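## Task

Get the black supplement bottle and the small water bottle into the room belonging to arm3 and arm4, both upright and away from the wall opening. The yellow supplement bottle has to finish upright on top of the same piece of furniture it starts on. A loaded tray travels down one lane unaided, and an empty tray returns down the other lane. If any of those three bottles touches a roller lane while no gripper is holding it, the task fails. Anything that stays in place only because a robot holds it does not count. At the end, release everything and move the arms away.

## Robot and tools

Setup. There are four identical i2rt Big YAM arms named arm1, arm2, arm3 and arm4. Each has six revolute joints, a two-finger gripper and a wrist camera. arm1 and arm2 share one room and arm3 and arm4 share the other. A wall with an opening separates the rooms, and roller lanes carry trays between them. Two fixed room cameras, cam_arm1_arm2 and cam_arm3_arm4, watch the rooms. The wrist cameras are arm1_cam_wrist to arm4_cam_wrist. With joints 1 and 6 at zero and the hand level and pointing forward, the wrist camera rides on top of the hand and looks toward the fingertips. The hand can reach roughly 1.0 m from the joint-1 axis. Loose objects may occasionally get a small push from outside.

Frame. Everything shares one scene frame. Its origin is on the floor and +z points up. The hand point lies midway between the fingertips. The hand's z axis runs along the fingers, and the fingers open and close along its y axis. No robot foot pose is printed.

execute_actions(actions, cameras). actions is a list holding one action or none. An action is an object keyed by arm name. Under each arm there is a single key, joints, mapping joint names to absolute target values. These are targets to reach, not offsets. Arm joints are in radians, and the gripper is in metres of fingertip gap. The ranges, with the tolerance that counts as reached, are:
joint1_rad -2.879 to 2.879 (±0.045): turns the whole arm about its foot; positive is counter-clockwise seen from above; at 0 the arm extends the way its foot faces.
joint2_rad 0 to 3.141 (±0.14): shoulder; at 0 the upper arm lies roughly level pointing back; larger values raise it and then tip it forward.
joint3_rad 0 to 3.019 (±0.09): elbow; at 0 it is fully folded; larger values open it.
joint4_rad -1.692 to 1.57 (±0.055): hand pitch; positive tilts the fingers up.
joint5_rad -1.57 to 1.57 (±0.03): hand yaw; positive swings it to the arm's right.
joint6_rad -2.094 to 2.094 (±0.035): hand roll; positive is clockwise seen from behind the hand.
gripper_m 0 to 0.093 (±0.003): the gap between the fingertips; each finger pad pushes with about 50 to 62 N at most.
All motions in the action start together. Joints move at different speeds, so the hand may sweep a wide curve, and one action runs at most 15 s. A joint or arm left out may keep pushing toward its earlier target. Any unknown key or out-of-range value makes the whole call rejected, and nothing moves. cameras takes names from the list above. Leaving it out, passing null or passing ["all"] gives every image, and [] gives none. The pictures line lists the images in order.

wait(seconds) takes 0 to 10 s. It commands nothing new and returns the same state and images as an empty action. zoom_image(camera, region) enlarges part of a camera's latest full image. region is [x0, y0, x1, y1] in pixels, with the origin at the top-left, and it may be at most 504 by 504. read_manual(section) returns only the licence texts. finished_scene(scene) takes 1 or 2 and ends that scene for good. The goal must already be met and stable, then the next task is given.

Reading results. joint_positions gives the measured joints, and joint torques give the raw, noisy drive output in joint order. joint_status tells how each commanded motion ended. off_target means it stopped short and may still be pushing. contact_stop and time_out mean the joint now holds where it stopped, though a timed-out joint may still push toward a nearby target; sending it its reported position relieves this. joint command not followed, with a cause line, means the self- and arm-collision check blocked that arm's joint targets. The gripper part still runs, and the blocked targets may be retried later. on_its_own reports joints that were not commanded in this call, and held at gives their target, not their position. If a call reports a stop, later movement calls in the same reply are skipped. Very small target changes may not move a joint. A joint carrying a load can sag.

Hazards. The arms do not stop on contact and can push hard. Sustained pushing or holding heats motors: a MOTOR HOT line appears from 85 °C. At 100 °C an OVER-TEMPERATURE FAULT drops that arm, and its joints show limit_stop_at_motor_heat, so resend targets afterwards. A hard press between two robots ends the run, and the collision check ignores fingers, gripper housings and cameras. Do not drop or slam objects. Do not knock anything onto the floor or out of the work area. Never let the task's bottles touch a roller lane unless a gripper is holding them.

Each tool is called after "Call:" as a command line: name --argument value for each argument, lists and objects as JSON in quotes; but a table of rows of numbers goes row by row, as --pt "numbers of a row", without its own name.

## Session

Call:
execute_actions --actions '[]'

Scene clock: 0.00 s.
Joint torques (N m, as the arm reports them, + toward a larger angle): no reading
Motor temperatures (°C, as the motors report them): arm1=[28 25 27 26 29 25] | arm2=[27 25 28 26 25 25] | arm3=[28 25 27 28 25 27] | arm4=[27 26 25 29 26 26]
arm1.joint_positions: joint1_rad=-0.774 joint2_rad=+0.307 joint3_rad=+1.456 joint4_rad=-1.200 joint5_rad=+0.002 joint6_rad=-0.383 gripper_m=+0.095
arm1.joint_status: not commanded
arm1.hand: x=-1.1232 y=-0.5415 z=+1.5358 quat_wxyz=(-0.675, +0.400, -0.605, -0.137) (m; scene frame)
arm2.joint_positions: joint1_rad=+0.604 joint2_rad=+0.364 joint3_rad=+1.666 joint4_rad=-1.580 joint5_rad=-0.181 joint6_rad=+0.442 gripper_m=+0.095
arm2.joint_status: not commanded
arm2.hand: x=-1.8153 y=+0.1716 z=+1.5084 quat_wxyz=(-0.472, +0.137, -0.787, -0.374) (m; scene frame)
arm3.joint_positions: joint1_rad=+0.268 joint2_rad=+0.394 joint3_rad=+1.547 joint4_rad=-1.508 joint5_rad=-0.243 joint6_rad=+0.257 gripper_m=+0.094
arm3.joint_status: not commanded
arm3.hand: x=+1.1097 y=-0.5336 z=+1.5127 quat_wxyz=(-0.185, +0.638, -0.514, -0.543) (m; scene frame)
arm4.joint_positions: joint1_rad=-0.296 joint2_rad=+0.514 joint3_rad=+1.390 joint4_rad=-1.175 joint5_rad=+0.160 joint6_rad=+0.424 gripper_m=+0.094
arm4.joint_status: not commanded
arm4.hand: x=+1.5953 y=+0.2185 z=+1.5492 quat_wxyz=(-0.035, +0.732, -0.334, -0.593) (m; scene frame)
pictures: arm1_cam_wrist, arm2_cam_wrist, arm3_cam_wrist, arm4_cam_wrist, cam_arm1_arm2, cam_arm3_arm4
Images, in order (width x height): arm1_cam_wrist 616x616, arm2_cam_wrist 616x616, arm3_cam_wrist 616x616, arm4_cam_wrist 616x616, cam_arm1_arm2 896x504, cam_arm3_arm4 896x504.

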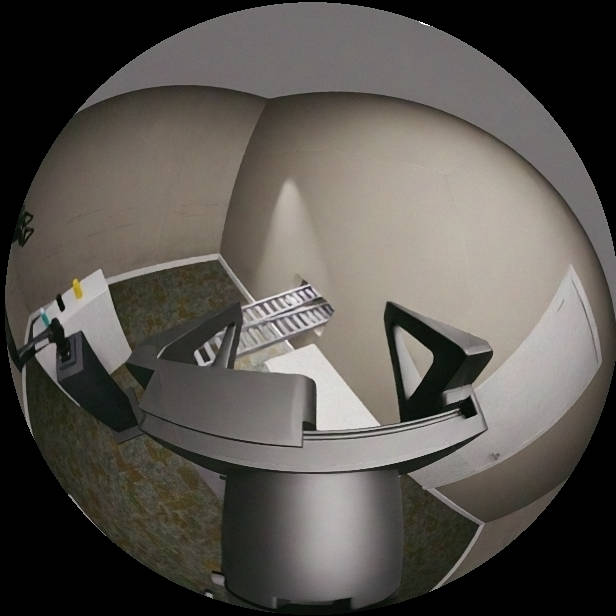

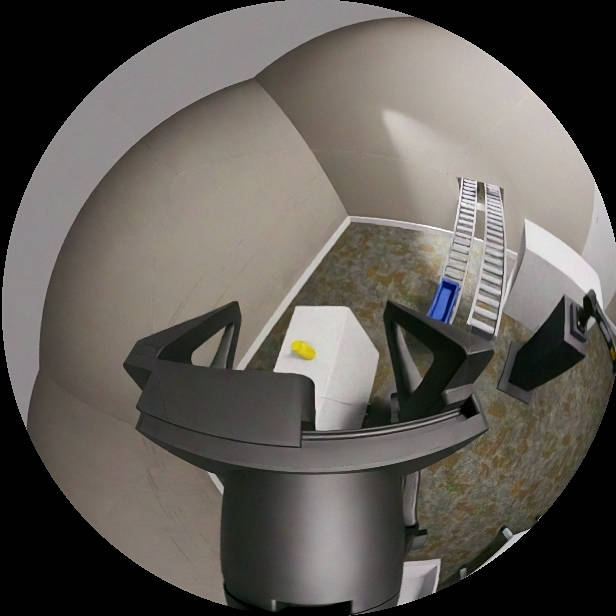

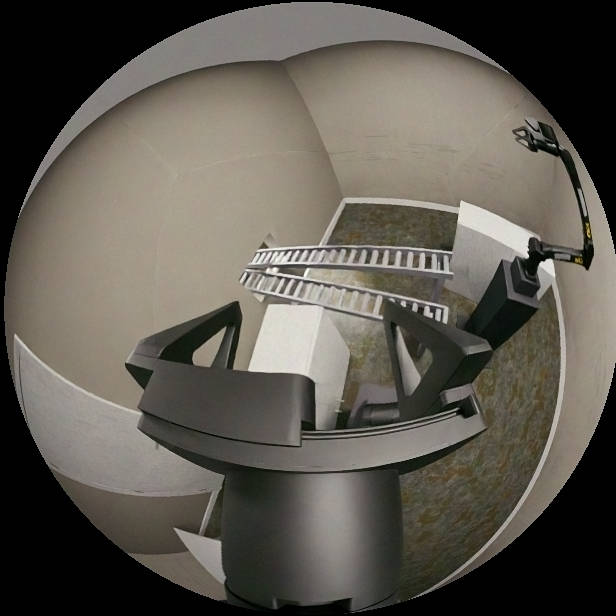

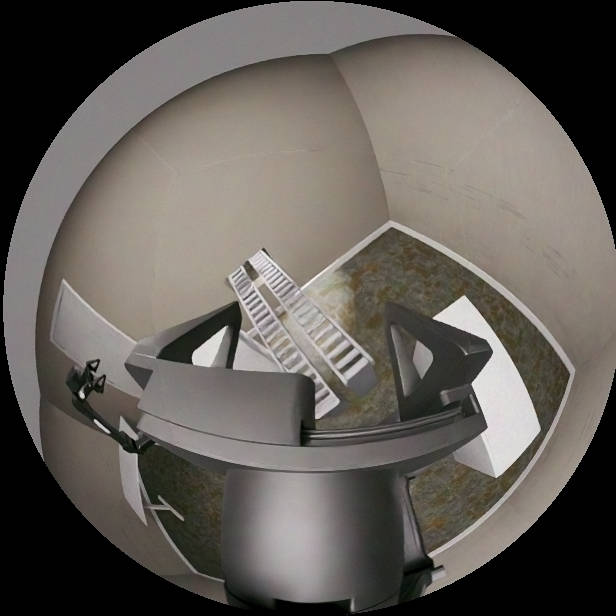

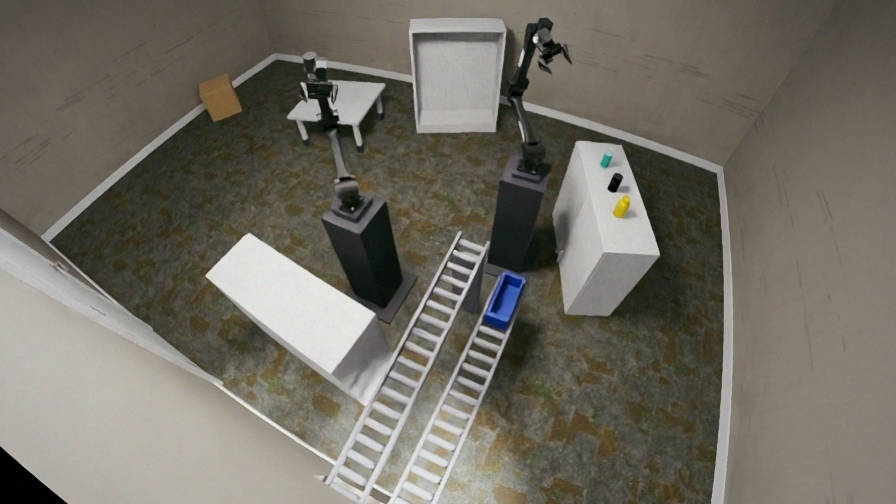

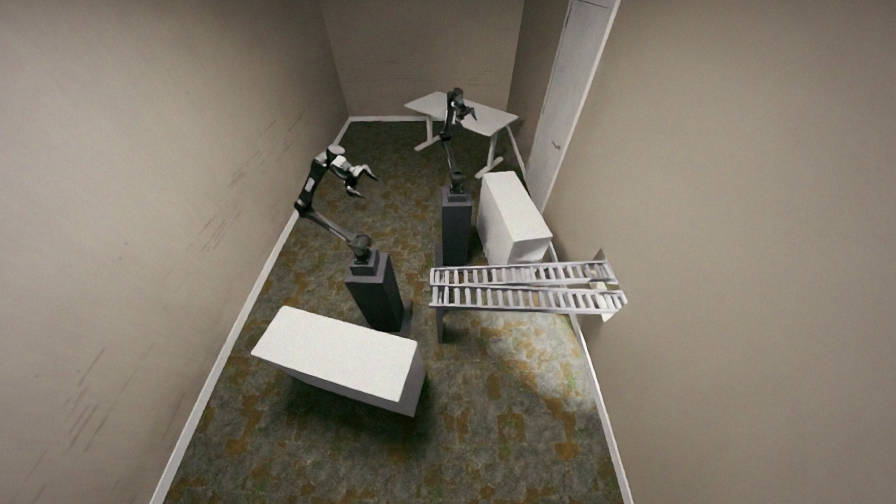

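Call:
zoom_image --camera "cam_arm1_arm2" --region '[420,210,580,350]'

Call:
zoom_image --camera "cam_arm1_arm2" --region '[500,130,680,270]'

Call:
zoom_image --camera "cam_arm3_arm4" --region '[400,220,660,360]'

Call:
execute_actions --actions '[{"arm2":{"joints":{"joint1_rad":1.5,"joint2_rad":1.0,"joint3_rad":1.3,"joint4_rad":-1.0,"joint5_rad":0,"joint6_rad":0}},"arm1":{"joints":{"joint1_rad":0,"joint2_rad":1.3,"joint3_rad":1.3,"joint4_rad":-0.7,"joint6_rad":0}}}]' --cameras '["arm1_cam_wrist","arm2_cam_wrist"]'

Region (420, 210, 580, 350) of cam_arm1_arm2's 896x504 image, scaled by 3.150, with more detail than that image has; it fills the top 441 rows of this view, and the rest is white.

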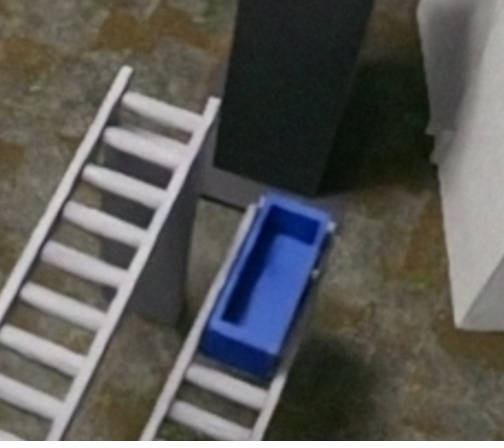

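Region (500, 130, 680, 270) of cam_arm1_arm2's 896x504 image, scaled by 2.800, with more detail than that image has.

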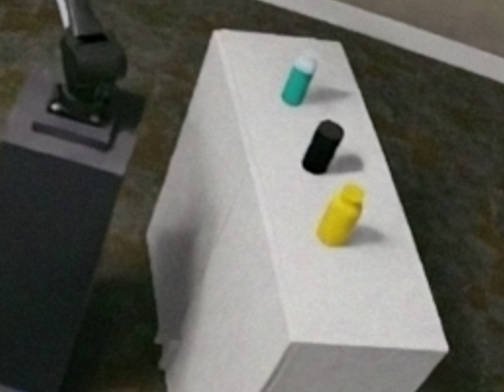

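Region (400, 220, 660, 360) of cam_arm3_arm4's 896x504 image, scaled by 1.938, with more detail than that image has; it fills the top 271 rows of this view, and the rest is white.

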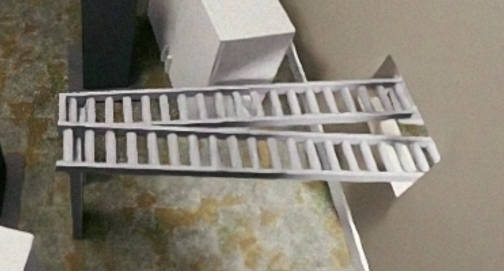

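Scene clock: 12.37 s.
Joint torques (N m, as the arm reports them, + toward a larger angle): arm1=[ -1.53 -11.35  11.43   3.05  -0.03   0.18] | arm2=[ 0.14 -4.79 14.36  3.13 -0.09  0.05] | arm3=[ 0.79  7.03  5.59  1.99 -0.03  0.03] | arm4=[0.6  1.47 9.37 1.96 0.05 0.07]
Motor temperatures (°C, as the motors report them): arm1=[28 26 28 26 29 25] | arm2=[27 25 29 26 25 25] | arm3=[28 25 28 28 25 27] | arm4=[27 26 27 29 26 26]
arm1.joint_positions: joint1_rad=+0.003 joint2_rad=+1.308 joint3_rad=+1.295 joint4_rad=-0.724 joint5_rad=+0.002 joint6_rad=-0.012 gripper_m=+0.095
arm1.joint_status: all done
arm1.hand: x=-1.1780 y=-0.0469 z=+1.2338 quat_wxyz=(-0.290, +0.648, -0.645, -0.283) (m; scene frame)
arm2.joint_positions: joint1_rad=+1.493 joint2_rad=+0.997 joint3_rad=+1.270 joint4_rad=-1.025 joint5_rad=+0.001 joint6_rad=+0.008 gripper_m=+0.095
arm2.joint_status: all done
arm2.hand: x=-1.8074 y=+0.5509 z=+1.2980 quat_wxyz=(-0.282, +0.636, -0.661, -0.280) (m; scene frame)
arm3.joint_positions: joint1_rad=+0.268 joint2_rad=+0.394 joint3_rad=+1.547 joint4_rad=-1.508 joint5_rad=-0.243 joint6_rad=+0.257 gripper_m=+0.094
arm3.joint_status: not commanded
arm3.hand: x=+1.1097 y=-0.5336 z=+1.5127 quat_wxyz=(-0.185, +0.638, -0.514, -0.543) (m; scene frame)
arm4.joint_positions: joint1_rad=-0.296 joint2_rad=+0.514 joint3_rad=+1.390 joint4_rad=-1.175 joint5_rad=+0.160 joint6_rad=+0.424 gripper_m=+0.094
arm4.joint_status: not commanded
arm4.hand: x=+1.5953 y=+0.2185 z=+1.5492 quat_wxyz=(-0.035, +0.732, -0.334, -0.593) (m; scene frame)
pictures: arm1_cam_wrist, arm2_cam_wrist
camera_calibration (this result's frames):
arm1_cam_wrist: T_world_to_cam=[[0.999834, -0.000472672, 0.0182397, 1.15434], [0.00325656, -0.97899, -0.203883, 0.209625], [0.0179528, 0.203908, -0.978825, 1.36352], [0, 0, 0, 1]] pos_world=[-1.17931, -0.0722676, 1.35634]
arm2_cam_wrist: T_world_to_cam=[[0.999285, -0.0374244, -0.00531244, 1.83781], [-0.0377238, -0.978486, -0.202835, 0.740701], [0.00239283, 0.20289, -0.979199, 1.28441], [0, 0, 0, 1]] pos_world=[-1.81163, 0.532951, 1.41769]
Images, in order (width x height): arm1_cam_wrist 616x616, arm2_cam_wrist 616x616.

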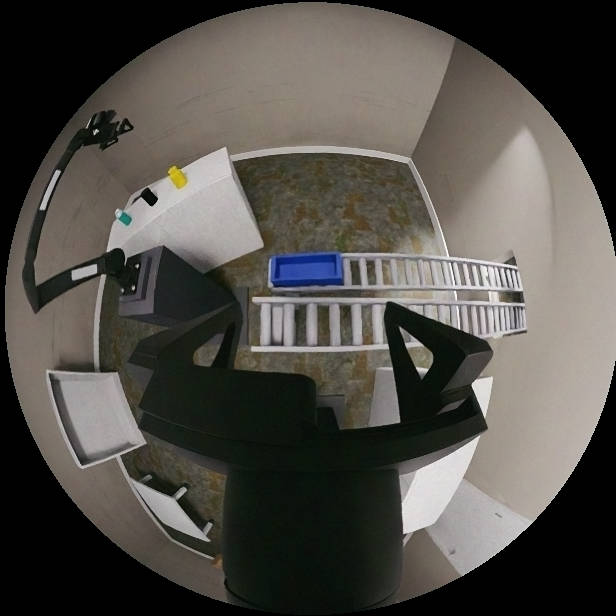

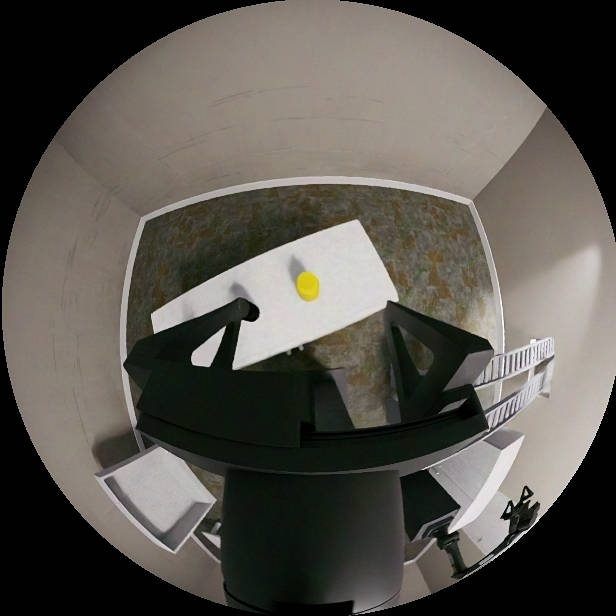

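Call:
execute_actions --actions '[{"arm2":{"joints":{"joint1_rad":1.854,"joint2_rad":1.83,"joint3_rad":1.53,"joint4_rad":-1.22}},"arm1":{"joints":{"joint1_rad":-0.4,"joint2_rad":1.0}}}]' --cameras '["cam_arm1_arm2","arm2_cam_wrist"]'

Scene clock: 29.70 s.
Joint torques (N m, as the arm reports them, + toward a larger angle): arm1=[-1.67 -5.12 11.19  3.18 -0.09  0.15] | arm2=[ -0.54 -16.63  11.91  -0.09  -0.1    0.05] | arm3=[ 0.82  6.96  5.57  1.96 -0.04  0.02] | arm4=[0.11 2.06 9.3  2.09 0.04 0.08]
Motor temperatures (°C, as the motors report them): arm1=[28 26 31 26 29 25] | arm2=[27 25 34 26 25 25] | arm3=[28 25 29 28 25 27] | arm4=[27 26 28 29 26 26]
arm1.joint_positions: joint1_rad=-0.397 joint2_rad=+1.001 joint3_rad=+1.295 joint4_rad=-0.718 joint5_rad=+0.004 joint6_rad=-0.010 gripper_m=+0.095
arm1.joint_status: all done
arm1.hand: x=-0.9978 y=-0.1738 z=+1.3857 quat_wxyz=(-0.455, +0.464, -0.700, -0.295) (m; scene frame)
arm2.joint_positions: joint1_rad=+1.856 joint2_rad=+1.850 joint3_rad=+1.508 joint4_rad=-1.206 joint5_rad=+0.001 joint6_rad=+0.006 gripper_m=+0.095
arm2.joint_status: all done
arm2.hand: x=-2.0040 y=+0.6562 z=+0.9803 quat_wxyz=(-0.005, +0.813, -0.582, -0.011) (m; scene frame)
arm3.joint_positions: joint1_rad=+0.268 joint2_rad=+0.394 joint3_rad=+1.547 joint4_rad=-1.508 joint5_rad=-0.243 joint6_rad=+0.257 gripper_m=+0.094
arm3.joint_status: not commanded
arm3.hand: x=+1.1097 y=-0.5336 z=+1.5127 quat_wxyz=(-0.185, +0.638, -0.514, -0.543) (m; scene frame)
arm4.joint_positions: joint1_rad=-0.296 joint2_rad=+0.514 joint3_rad=+1.390 joint4_rad=-1.175 joint5_rad=+0.160 joint6_rad=+0.424 gripper_m=+0.094
arm4.joint_status: not commanded
arm4.hand: x=+1.5953 y=+0.2185 z=+1.5492 quat_wxyz=(-0.035, +0.732, -0.334, -0.593) (m; scene frame)
pictures: arm2_cam_wrist, cam_arm1_arm2
camera_calibration (this result's frames):
arm2_cam_wrist: T_world_to_cam=[[0.946163, 0.323687, 0.00110993, 1.6868], [0.268366, -0.786363, 0.556428, 0.514834], [0.180982, -0.526174, -0.830895, 1.64332], [0, 0, 0, 1]] pos_world=[-2.03156, 0.723525, 1.07709]
Images, in order (width x height): arm2_cam_wrist 616x616, cam_arm1_arm2 896x504.

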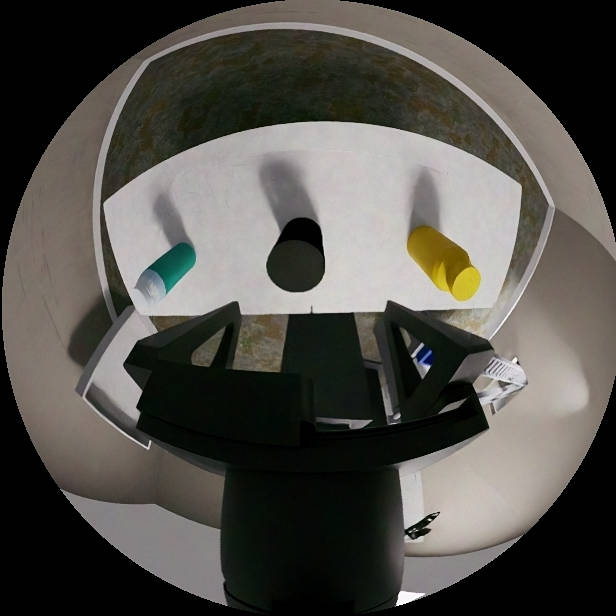

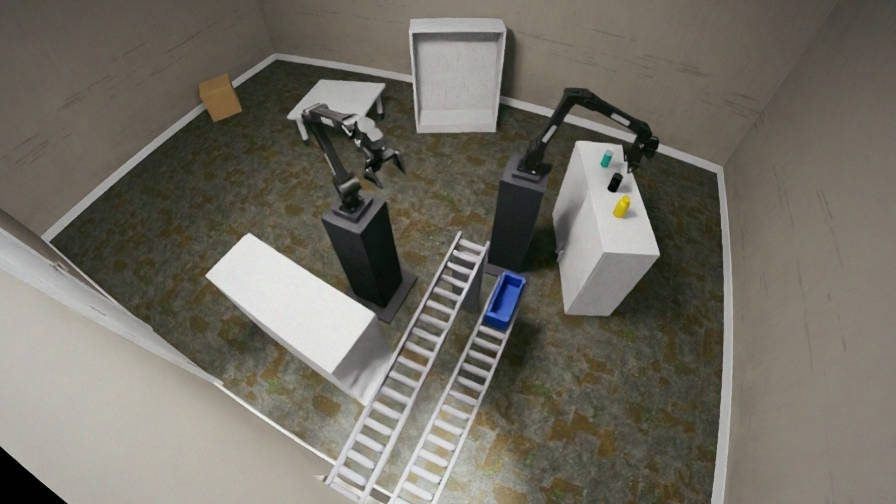

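Call:
execute_actions --actions '[{"arm2":{"joints":{"joint1_rad":1.881,"joint2_rad":1.975,"joint3_rad":1.405,"joint4_rad":-0.96}}}]' --cameras '["cam_arm1_arm2","arm2_cam_wrist"]'

Scene clock: 35.00 s.
Joint torques (N m, as the arm reports them, + toward a larger angle): arm1=[-1.69 -4.92 11.31  3.15 -0.08  0.15] | arm2=[  0.4  -17.46   9.71   1.3   -0.11   0.  ] | arm3=[ 0.86  7.05  5.57  1.94 -0.03  0.03] | arm4=[0.22 0.75 9.21 1.96 0.07 0.08]
Motor temperatures (°C, as the motors report them): arm1=[28 26 31 26 29 25] | arm2=[27 26 34 26 25 25] | arm3=[28 25 29 28 25 27] | arm4=[27 26 29 29 26 26]
arm1.joint_positions: joint1_rad=-0.397 joint2_rad=+1.001 joint3_rad=+1.295 joint4_rad=-0.718 joint5_rad=+0.004 joint6_rad=-0.010 gripper_m=+0.095
arm1.joint_status: not commanded
arm1.hand: x=-0.9978 y=-0.1738 z=+1.3857 quat_wxyz=(-0.455, +0.464, -0.700, -0.295) (m; scene frame)
arm2.joint_positions: joint1_rad=+1.869 joint2_rad=+1.997 joint3_rad=+1.393 joint4_rad=-0.977 joint5_rad=+0.001 joint6_rad=+0.006 gripper_m=+0.095
arm2.joint_status: all done
arm2.hand: x=-2.0099 y=+0.6493 z=+0.8632 quat_wxyz=(+0.005, +0.817, -0.577, +0.002) (m; scene frame)
arm3.joint_positions: joint1_rad=+0.268 joint2_rad=+0.394 joint3_rad=+1.547 joint4_rad=-1.508 joint5_rad=-0.243 joint6_rad=+0.257 gripper_m=+0.094
arm3.joint_status: not commanded
arm3.hand: x=+1.1097 y=-0.5336 z=+1.5127 quat_wxyz=(-0.185, +0.638, -0.514, -0.543) (m; scene frame)
arm4.joint_positions: joint1_rad=-0.296 joint2_rad=+0.514 joint3_rad=+1.390 joint4_rad=-1.175 joint5_rad=+0.160 joint6_rad=+0.424 gripper_m=+0.094
arm4.joint_status: not commanded
arm4.hand: x=+1.5953 y=+0.2185 z=+1.5492 quat_wxyz=(-0.035, +0.732, -0.334, -0.593) (m; scene frame)
pictures: arm2_cam_wrist, cam_arm1_arm2
camera_calibration (this result's frames):
arm2_cam_wrist: T_world_to_cam=[[0.94181, 0.336144, 0.00127809, 1.67777], [0.272479, -0.765647, 0.582701, 0.548397], [0.19685, -0.548445, -0.812686, 1.57411], [0, 0, 0, 1]] pos_world=[-2.03943, 0.719215, 0.957558]
Images, in order (width x height): arm2_cam_wrist 616x616, cam_arm1_arm2 896x504.

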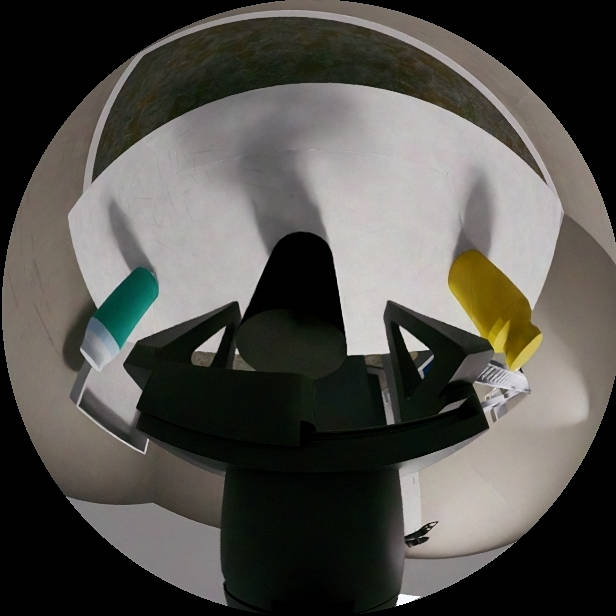

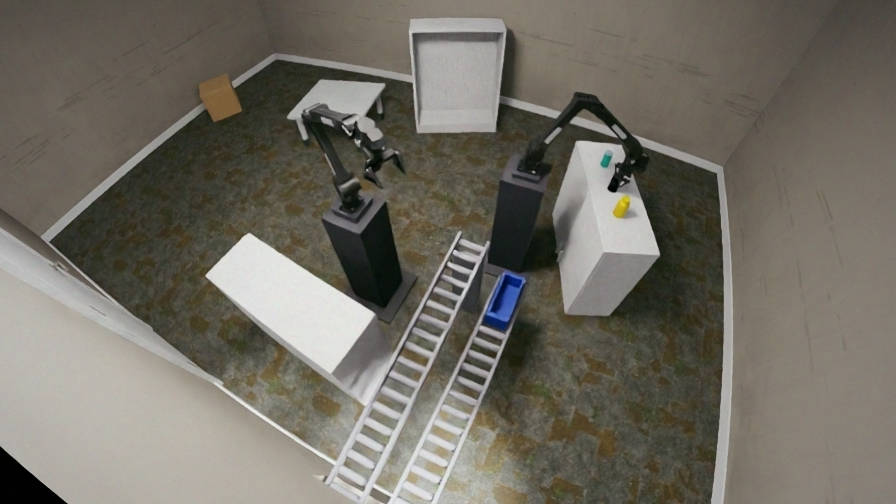

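Call:
execute_actions --actions '[{"arm2":{"joints":{"joint1_rad":1.9,"gripper_m":0.08}}}]' --cameras '[]'

Call:
execute_actions --actions '[{"arm2":{"joints":{"gripper_m":0.02}}}]' --cameras '[]'

Call:
execute_actions --actions '[{"arm2":{"joints":{"joint2_rad":1.75,"joint3_rad":1.62,"joint4_rad":-1.4}}}]' --cameras '["cam_arm1_arm2"]'

Call:
execute_actions --actions '[{"arm2":{"joints":{"joint1_rad":0.12}}}]' --cameras '[]'

Call:
execute_actions --actions '[{"arm2":{"joints":{"joint2_rad":2.455,"joint3_rad":2.015,"joint4_rad":-1.07,"joint6_rad":0.17}}}]' --cameras '["cam_arm1_arm2","arm2_cam_wrist","arm1_cam_wrist"]'

Scene clock: 43.67 s.
Joint torques (N m, as the arm reports them, + toward a larger angle): arm1=[-1.63 -4.85 11.25  3.19 -0.1   0.14] | arm2=[  0.91 -17.03   9.62   1.32  -0.09   0.03] | arm3=[ 0.76  7.15  5.57  1.96 -0.03  0.03] | arm4=[ 0.45  1.72  9.12  2.18  0.03 -0.01]
Motor temperatures (°C, as the motors report them): arm1=[28 26 32 26 29 25] | arm2=[27 28 33 26 25 25] | arm3=[28 25 29 28 25 27] | arm4=[27 26 29 29 26 26]
arm1.joint_positions: joint1_rad=-0.397 joint2_rad=+1.001 joint3_rad=+1.295 joint4_rad=-0.718 joint5_rad=+0.004 joint6_rad=-0.010 gripper_m=+0.095
arm1.joint_status: not commanded
arm1.hand: x=-0.9978 y=-0.1738 z=+1.3857 quat_wxyz=(-0.455, +0.464, -0.700, -0.295) (m; scene frame)
arm2.joint_positions: joint1_rad=+1.890 joint2_rad=+1.997 joint3_rad=+1.393 joint4_rad=-0.977 joint5_rad=+0.001 joint6_rad=+0.006 gripper_m=+0.080
arm2.joint_status: all done
arm2.hand: x=-2.0208 y=+0.6453 z=+0.8632 quat_wxyz=(+0.005, +0.823, -0.568, +0.002) (m; scene frame)
arm3.joint_positions: joint1_rad=+0.268 joint2_rad=+0.394 joint3_rad=+1.547 joint4_rad=-1.508 joint5_rad=-0.243 joint6_rad=+0.257 gripper_m=+0.094
arm3.joint_status: not commanded
arm3.hand: x=+1.1097 y=-0.5336 z=+1.5127 quat_wxyz=(-0.185, +0.638, -0.514, -0.543) (m; scene frame)
arm4.joint_positions: joint1_rad=-0.296 joint2_rad=+0.514 joint3_rad=+1.390 joint4_rad=-1.175 joint5_rad=+0.160 joint6_rad=+0.424 gripper_m=+0.094
arm4.joint_status: not commanded
arm4.hand: x=+1.5953 y=+0.2185 z=+1.5492 quat_wxyz=(-0.035, +0.732, -0.334, -0.593) (m; scene frame)
pictures: none
No camera images: the call's "cameras" was empty. Leave "cameras" out to get every camera's image.

Scene clock: 44.30 s.
Joint torques (N m, as the arm reports them, + toward a larger angle): arm1=[-1.7  -4.71 11.25  3.14 -0.1   0.14] | arm2=[  0.18 -17.46   9.59   1.21  -0.11   0.  ] | arm3=[ 0.72  7.02  5.57  1.97 -0.04  0.02] | arm4=[-0.15  1.44  9.42  2.17  0.14  0.02]
Motor temperatures (°C, as the motors report them): arm1=[28 26 32 26 29 25] | arm2=[27 28 33 26 25 25] | arm3=[28 25 29 28 25 27] | arm4=[27 26 29 29 26 26]
arm1.joint_positions: joint1_rad=-0.397 joint2_rad=+1.001 joint3_rad=+1.295 joint4_rad=-0.718 joint5_rad=+0.004 joint6_rad=-0.010 gripper_m=+0.095
arm1.joint_status: not commanded
arm1.hand: x=-0.9978 y=-0.1738 z=+1.3857 quat_wxyz=(-0.455, +0.464, -0.700, -0.295) (m; scene frame)
arm2.joint_positions: joint1_rad=+1.890 joint2_rad=+1.997 joint3_rad=+1.393 joint4_rad=-0.976 joint5_rad=+0.001 joint6_rad=+0.006 gripper_m=+0.058
arm2.joint_status: gripper_m off_target (ended at +0.058, target +0.020)
arm2.hand: x=-2.0208 y=+0.6455 z=+0.8632 quat_wxyz=(+0.004, +0.823, -0.568, +0.002) (m; scene frame)
arm3.joint_positions: joint1_rad=+0.268 joint2_rad=+0.394 joint3_rad=+1.547 joint4_rad=-1.508 joint5_rad=-0.243 joint6_rad=+0.257 gripper_m=+0.094
arm3.joint_status: not commanded
arm3.hand: x=+1.1097 y=-0.5336 z=+1.5127 quat_wxyz=(-0.185, +0.638, -0.514, -0.543) (m; scene frame)
arm4.joint_positions: joint1_rad=-0.296 joint2_rad=+0.514 joint3_rad=+1.390 joint4_rad=-1.175 joint5_rad=+0.160 joint6_rad=+0.424 gripper_m=+0.094
arm4.joint_status: not commanded
arm4.hand: x=+1.5953 y=+0.2185 z=+1.5492 quat_wxyz=(-0.035, +0.732, -0.334, -0.593) (m; scene frame)
pictures: none
No camera images: the call's "cameras" was empty. Leave "cameras" out to get every camera's image.

Scene clock: 45.67 s.
Joint torques (N m, as the arm reports them, + toward a larger angle): arm1=[-1.58 -4.89 11.26  3.15 -0.1   0.13] | arm2=[  0.7  -15.12  12.41  -0.22  -0.11   0.05] | arm3=[ 0.8   7.02  5.54  1.96 -0.04  0.01] | arm4=[-0.05  1.81  9.26  2.02 -0.03  0.06]
Motor temperatures (°C, as the motors report them): arm1=[28 26 32 26 29 25] | arm2=[27 28 33 26 25 25] | arm3=[28 25 29 28 25 27] | arm4=[27 26 29 29 26 26]
arm1.joint_positions: joint1_rad=-0.397 joint2_rad=+1.001 joint3_rad=+1.295 joint4_rad=-0.718 joint5_rad=+0.004 joint6_rad=-0.010 gripper_m=+0.095
arm1.joint_status: not commanded
arm1.hand: x=-0.9978 y=-0.1738 z=+1.3857 quat_wxyz=(-0.455, +0.464, -0.700, -0.295) (m; scene frame)
arm2.joint_positions: joint1_rad=+1.890 joint2_rad=+1.760 joint3_rad=+1.596 joint4_rad=-1.385 joint5_rad=+0.001 joint6_rad=+0.006 gripper_m=+0.058
arm2.joint_status: all done
arm2.hand: x=-2.0159 y=+0.6359 z=+1.0601 quat_wxyz=(-0.004, +0.823, -0.568, -0.011) (m; scene frame)
arm3.joint_positions: joint1_rad=+0.268 joint2_rad=+0.394 joint3_rad=+1.547 joint4_rad=-1.508 joint5_rad=-0.243 joint6_rad=+0.257 gripper_m=+0.094
arm3.joint_status: not commanded
arm3.hand: x=+1.1097 y=-0.5336 z=+1.5127 quat_wxyz=(-0.185, +0.638, -0.514, -0.543) (m; scene frame)
arm4.joint_positions: joint1_rad=-0.296 joint2_rad=+0.514 joint3_rad=+1.390 joint4_rad=-1.175 joint5_rad=+0.160 joint6_rad=+0.424 gripper_m=+0.094
arm4.joint_status: not commanded
arm4.hand: x=+1.5953 y=+0.2185 z=+1.5492 quat_wxyz=(-0.035, +0.732, -0.334, -0.593) (m; scene frame)
pictures: cam_arm1_arm2
Images, in order (width x height): cam_arm1_arm2 896x504.

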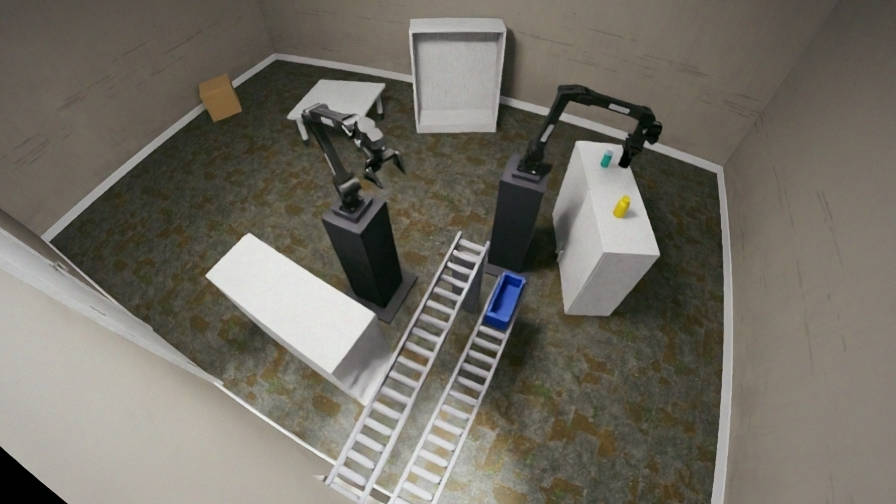

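Scene clock: 47.60 s.
Joint torques (N m, as the arm reports them, + toward a larger angle): arm1=[-1.73 -4.82 11.31  3.15 -0.09  0.16] | arm2=[ -0.72 -15.94  12.47  -0.17  -0.1    0.02] | arm3=[ 0.75  7.05  5.58  2.01 -0.03  0.03] | arm4=[0.48 1.01 9.15 2.42 0.07 0.06]
Motor temperatures (°C, as the motors report them): arm1=[28 26 32 26 29 25] | arm2=[27 28 33 26 25 25] | arm3=[28 25 29 28 25 27] | arm4=[27 26 29 29 26 26]
arm1.joint_positions: joint1_rad=-0.397 joint2_rad=+1.001 joint3_rad=+1.295 joint4_rad=-0.718 joint5_rad=+0.004 joint6_rad=-0.010 gripper_m=+0.095
arm1.joint_status: not commanded
arm1.hand: x=-0.9978 y=-0.1738 z=+1.3857 quat_wxyz=(-0.455, +0.464, -0.700, -0.295) (m; scene frame)
arm2.joint_positions: joint1_rad=+0.115 joint2_rad=+1.761 joint3_rad=+1.596 joint4_rad=-1.385 joint5_rad=+0.002 joint6_rad=+0.005 gripper_m=+0.058
arm2.joint_status: all done
arm2.hand: x=-1.2865 y=+0.2179 z=+1.0559 quat_wxyz=(-0.007, +0.079, -0.997, +0.000) (m; scene frame)
arm3.joint_positions: joint1_rad=+0.268 joint2_rad=+0.394 joint3_rad=+1.547 joint4_rad=-1.508 joint5_rad=-0.243 joint6_rad=+0.257 gripper_m=+0.094
arm3.joint_status: not commanded
arm3.hand: x=+1.1097 y=-0.5336 z=+1.5127 quat_wxyz=(-0.185, +0.638, -0.514, -0.543) (m; scene frame)
arm4.joint_positions: joint1_rad=-0.296 joint2_rad=+0.514 joint3_rad=+1.390 joint4_rad=-1.175 joint5_rad=+0.160 joint6_rad=+0.424 gripper_m=+0.094
arm4.joint_status: not commanded
arm4.hand: x=+1.5953 y=+0.2185 z=+1.5492 quat_wxyz=(-0.035, +0.732, -0.334, -0.593) (m; scene frame)
pictures: none
No camera images: the call's "cameras" was empty. Leave "cameras" out to get every camera's image.

Scene clock: 49.33 s.
Joint torques (N m, as the arm reports them, + toward a larger angle): arm1=[-1.51 -5.   11.27  3.15 -0.1   0.14] | arm2=[ -0.03 -22.88  12.86   0.78  -0.11   0.2 ] | arm3=[ 0.78  6.99  5.59  1.99 -0.03  0.02] | arm4=[0.78 2.39 9.15 2.01 0.03 0.08]
Motor temperatures (°C, as the motors report them): arm1=[28 26 32 26 29 25] | arm2=[27 28 34 26 25 25] | arm3=[28 25 29 28 25 27] | arm4=[27 26 29 29 26 26]
arm1.joint_positions: joint1_rad=-0.397 joint2_rad=+1.001 joint3_rad=+1.295 joint4_rad=-0.718 joint5_rad=+0.004 joint6_rad=-0.010 gripper_m=+0.095
arm1.joint_status: not commanded
arm1.hand: x=-0.9978 y=-0.1738 z=+1.3857 quat_wxyz=(-0.455, +0.464, -0.700, -0.295) (m; scene frame)
arm2.joint_positions: joint1_rad=+0.115 joint2_rad=+2.483 joint3_rad=+1.972 joint4_rad=-1.077 joint5_rad=+0.002 joint6_rad=+0.162 gripper_m=+0.058
arm2.joint_status: all done
arm2.hand: x=-1.1404 y=+0.2420 z=+0.7500 quat_wxyz=(+0.011, +0.001, -1.000, +0.003) (m; scene frame)
arm3.joint_positions: joint1_rad=+0.268 joint2_rad=+0.394 joint3_rad=+1.547 joint4_rad=-1.508 joint5_rad=-0.243 joint6_rad=+0.257 gripper_m=+0.094
arm3.joint_status: not commanded
arm3.hand: x=+1.1097 y=-0.5336 z=+1.5127 quat_wxyz=(-0.185, +0.638, -0.514, -0.543) (m; scene frame)
arm4.joint_positions: joint1_rad=-0.296 joint2_rad=+0.514 joint3_rad=+1.390 joint4_rad=-1.175 joint5_rad=+0.160 joint6_rad=+0.424 gripper_m=+0.094
arm4.joint_status: not commanded
arm4.hand: x=+1.5953 y=+0.2185 z=+1.5492 quat_wxyz=(-0.035, +0.732, -0.334, -0.593) (m; scene frame)
pictures: arm1_cam_wrist, arm2_cam_wrist, cam_arm1_arm2
camera_calibration (this result's frames):
arm1_cam_wrist: T_world_to_cam=[[0.917492, -0.39734, 0.0181643, 0.820239], [-0.336957, -0.800705, -0.49531, 0.2111], [0.211351, 0.448322, -0.868526, 1.61749], [0, 0, 0, 1]] pos_world=[-1.02329, -0.230213, 1.49449]
arm2_cam_wrist: T_world_to_cam=[[0.00372902, -0.999921, 0.0120009, 0.241441], [-0.804754, 0.00412304, 0.593594, -1.35736], [-0.593597, -0.0118713, -0.804675, 0.0502897], [0, 0, 0, 1]] pos_world=[-1.06339, 0.247615, 0.843289]
Images, in order (width x height): arm1_cam_wrist 616x616, arm2_cam_wrist 616x616, cam_arm1_arm2 896x504.

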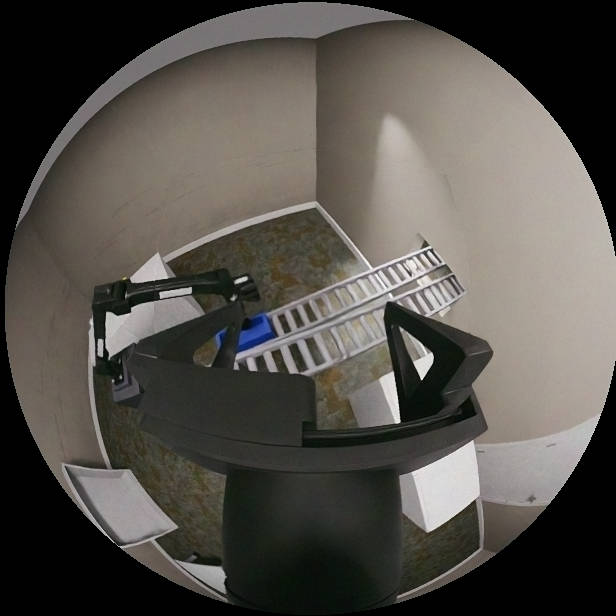

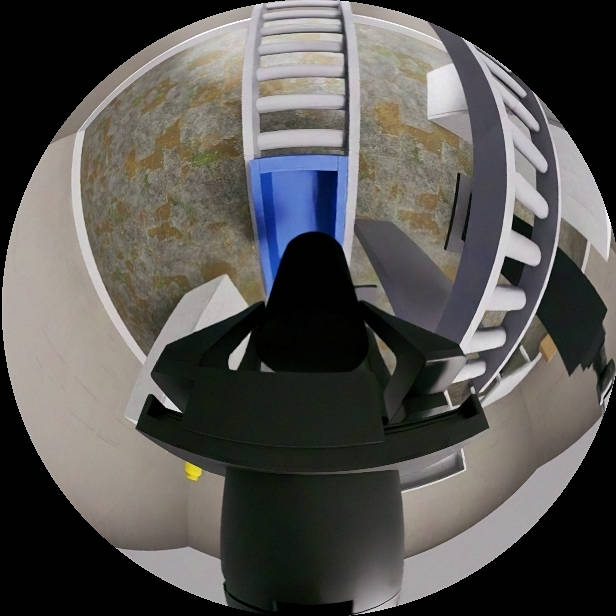

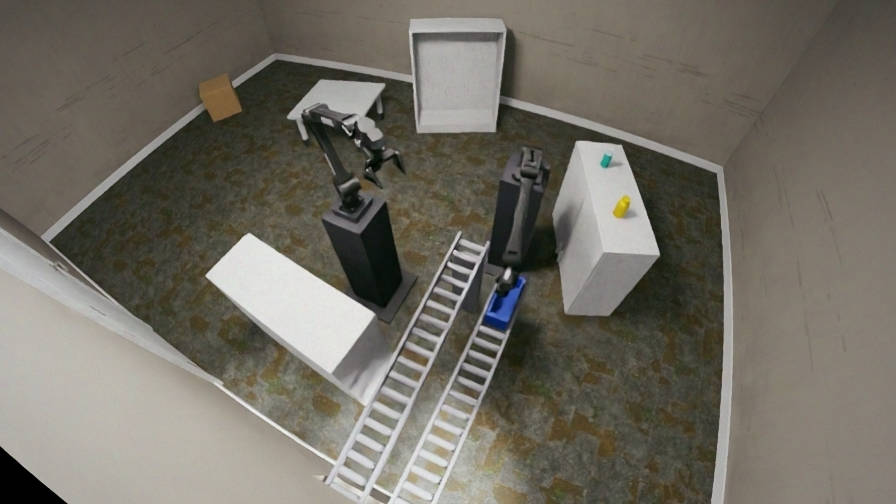

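Call:
execute_actions --actions '[{"arm2":{"joints":{"joint1_rad":0.145,"joint2_rad":2.72,"joint3_rad":2.23,"joint4_rad":-0.955}}}]' --cameras '["cam_arm1_arm2","arm2_cam_wrist"]'

Call:
zoom_image --camera "cam_arm1_arm2" --region '[440,250,560,350]'

Scene clock: 55.93 s.
Joint torques (N m, as the arm reports them, + toward a larger angle): arm1=[-1.59 -4.77 11.29  3.13 -0.09  0.15] | arm2=[  0.31 -22.72  12.81   1.13  -0.06   0.18] | arm3=[ 0.75  6.91  5.62  1.97 -0.04  0.02] | arm4=[1.54 1.48 9.52 2.29 0.05 0.09]
Motor temperatures (°C, as the motors report them): arm1=[28 26 32 26 29 25] | arm2=[27 30 34 26 25 25] | arm3=[28 25 30 28 25 27] | arm4=[27 26 29 29 26 26]
arm1.joint_positions: joint1_rad=-0.397 joint2_rad=+1.001 joint3_rad=+1.295 joint4_rad=-0.718 joint5_rad=+0.004 joint6_rad=-0.010 gripper_m=+0.095
arm1.joint_status: not commanded
arm1.hand: x=-0.9978 y=-0.1738 z=+1.3857 quat_wxyz=(-0.455, +0.464, -0.700, -0.295) (m; scene frame)
arm2.joint_positions: joint1_rad=+0.136 joint2_rad=+2.742 joint3_rad=+2.184 joint4_rad=-0.965 joint5_rad=+0.000 joint6_rad=+0.163 gripper_m=+0.058
arm2.joint_status: all done
arm2.hand: x=-1.1033 y=+0.2641 z=+0.6413 quat_wxyz=(-0.021, +0.011, -1.000, -0.004) (m; scene frame)
arm3.joint_positions: joint1_rad=+0.268 joint2_rad=+0.394 joint3_rad=+1.547 joint4_rad=-1.508 joint5_rad=-0.243 joint6_rad=+0.257 gripper_m=+0.094
arm3.joint_status: not commanded
arm3.hand: x=+1.1097 y=-0.5336 z=+1.5127 quat_wxyz=(-0.185, +0.638, -0.514, -0.543) (m; scene frame)
arm4.joint_positions: joint1_rad=-0.296 joint2_rad=+0.514 joint3_rad=+1.390 joint4_rad=-1.175 joint5_rad=+0.160 joint6_rad=+0.424 gripper_m=+0.094
arm4.joint_status: not commanded
arm4.hand: x=+1.5953 y=+0.2185 z=+1.5492 quat_wxyz=(-0.035, +0.732, -0.334, -0.593) (m; scene frame)
pictures: arm2_cam_wrist, cam_arm1_arm2
camera_calibration (this result's frames):
arm2_cam_wrist: T_world_to_cam=[[0.0235957, -0.999721, -0.000460365, 0.294506], [-0.840847, -0.020095, 0.540899, -1.26269], [-0.540758, -0.0123758, -0.841087, 0.0668691], [0, 0, 0, 1]] pos_world=[-1.03251, 0.269878, 0.739364]
Images, in order (width x height): arm2_cam_wrist 616x616, cam_arm1_arm2 896x504.

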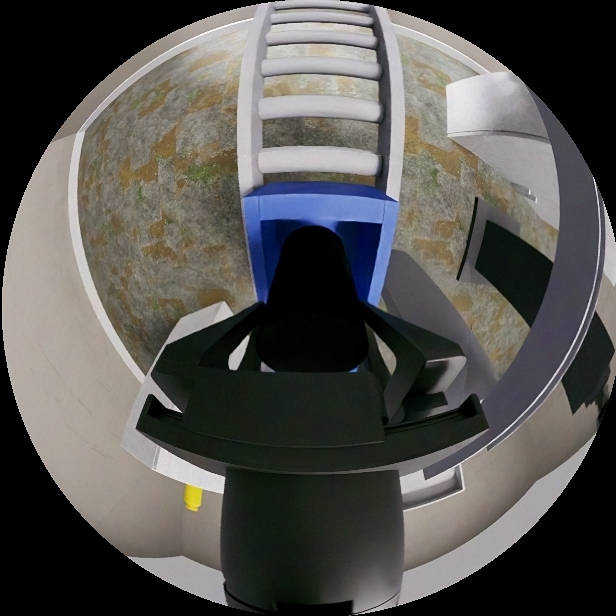

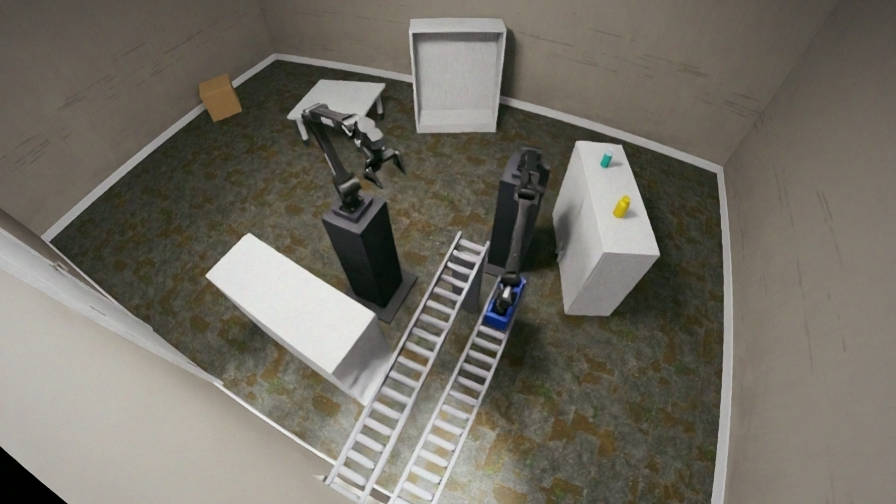

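Region (440, 250, 560, 350) of cam_arm1_arm2's 896x504 image, scaled by 4.200, with more detail than that image has.

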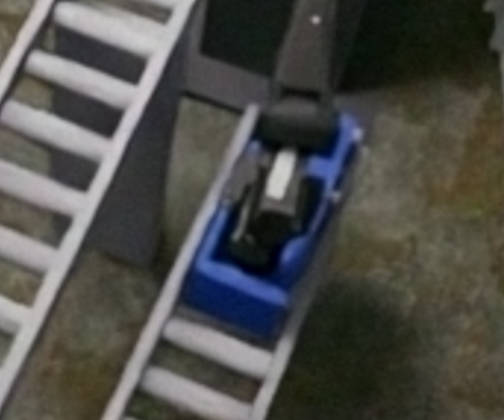

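Call:
execute_actions --actions '[{"arm2":{"joints":{"joint2_rad":2.79,"joint3_rad":2.255,"joint4_rad":-0.91}}}]' --cameras '["arm2_cam_wrist"]'

Scene clock: 59.13 s.
Joint torques (N m, as the arm reports them, + toward a larger angle): arm1=[-1.66 -4.78 11.23  3.11 -0.09  0.13] | arm2=[  0.17 -22.16  13.06   1.46  -0.06   0.16] | arm3=[ 0.66  6.98  5.58  1.98 -0.03  0.02] | arm4=[-0.12  2.7   9.37  2.31  0.03  0.05]
Motor temperatures (°C, as the motors report them): arm1=[28 26 32 26 29 25] | arm2=[27 30 35 26 25 25] | arm3=[28 25 30 28 25 27] | arm4=[27 26 29 29 26 26]
arm1.joint_positions: joint1_rad=-0.397 joint2_rad=+1.001 joint3_rad=+1.295 joint4_rad=-0.718 joint5_rad=+0.004 joint6_rad=-0.010 gripper_m=+0.095
arm1.joint_status: not commanded
arm1.hand: x=-0.9978 y=-0.1738 z=+1.3857 quat_wxyz=(-0.455, +0.464, -0.700, -0.295) (m; scene frame)
arm2.joint_positions: joint1_rad=+0.136 joint2_rad=+2.799 joint3_rad=+2.203 joint4_rad=-0.926 joint5_rad=+0.000 joint6_rad=+0.163 gripper_m=+0.058
arm2.joint_status: all done
arm2.hand: x=-1.1069 y=+0.2634 z=+0.6076 quat_wxyz=(-0.021, +0.011, -1.000, -0.004) (m; scene frame)
arm3.joint_positions: joint1_rad=+0.268 joint2_rad=+0.394 joint3_rad=+1.547 joint4_rad=-1.508 joint5_rad=-0.243 joint6_rad=+0.257 gripper_m=+0.094
arm3.joint_status: not commanded
arm3.hand: x=+1.1097 y=-0.5336 z=+1.5127 quat_wxyz=(-0.185, +0.638, -0.514, -0.543) (m; scene frame)
arm4.joint_positions: joint1_rad=-0.296 joint2_rad=+0.514 joint3_rad=+1.390 joint4_rad=-1.175 joint5_rad=+0.160 joint6_rad=+0.424 gripper_m=+0.094
arm4.joint_status: not commanded
arm4.hand: x=+1.5953 y=+0.2185 z=+1.5492 quat_wxyz=(-0.035, +0.732, -0.334, -0.593) (m; scene frame)
pictures: arm2_cam_wrist
camera_calibration (this result's frames):
arm2_cam_wrist: T_world_to_cam=[[0.0235959, -0.999721, -0.000521652, 0.293927], [-0.84105, -0.0201329, 0.540583, -1.2476], [-0.540442, -0.0123168, -0.841291, 0.0370142], [0, 0, 0, 1]] pos_world=[-1.03623, 0.269183, 0.705726]
Images, in order (width x height): arm2_cam_wrist 616x616.

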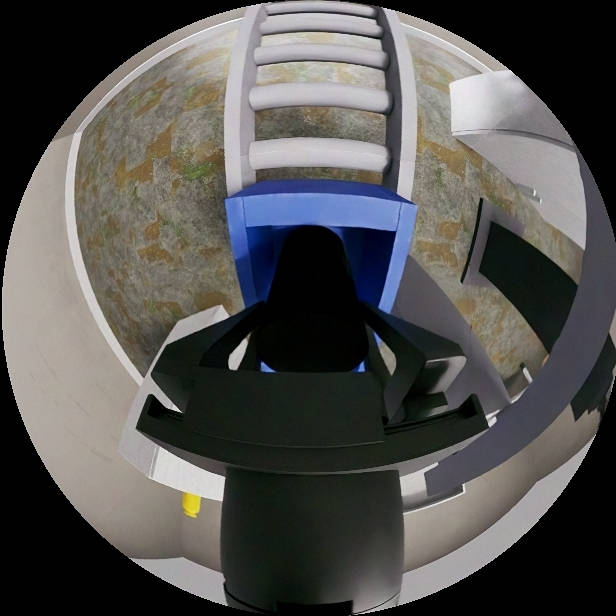

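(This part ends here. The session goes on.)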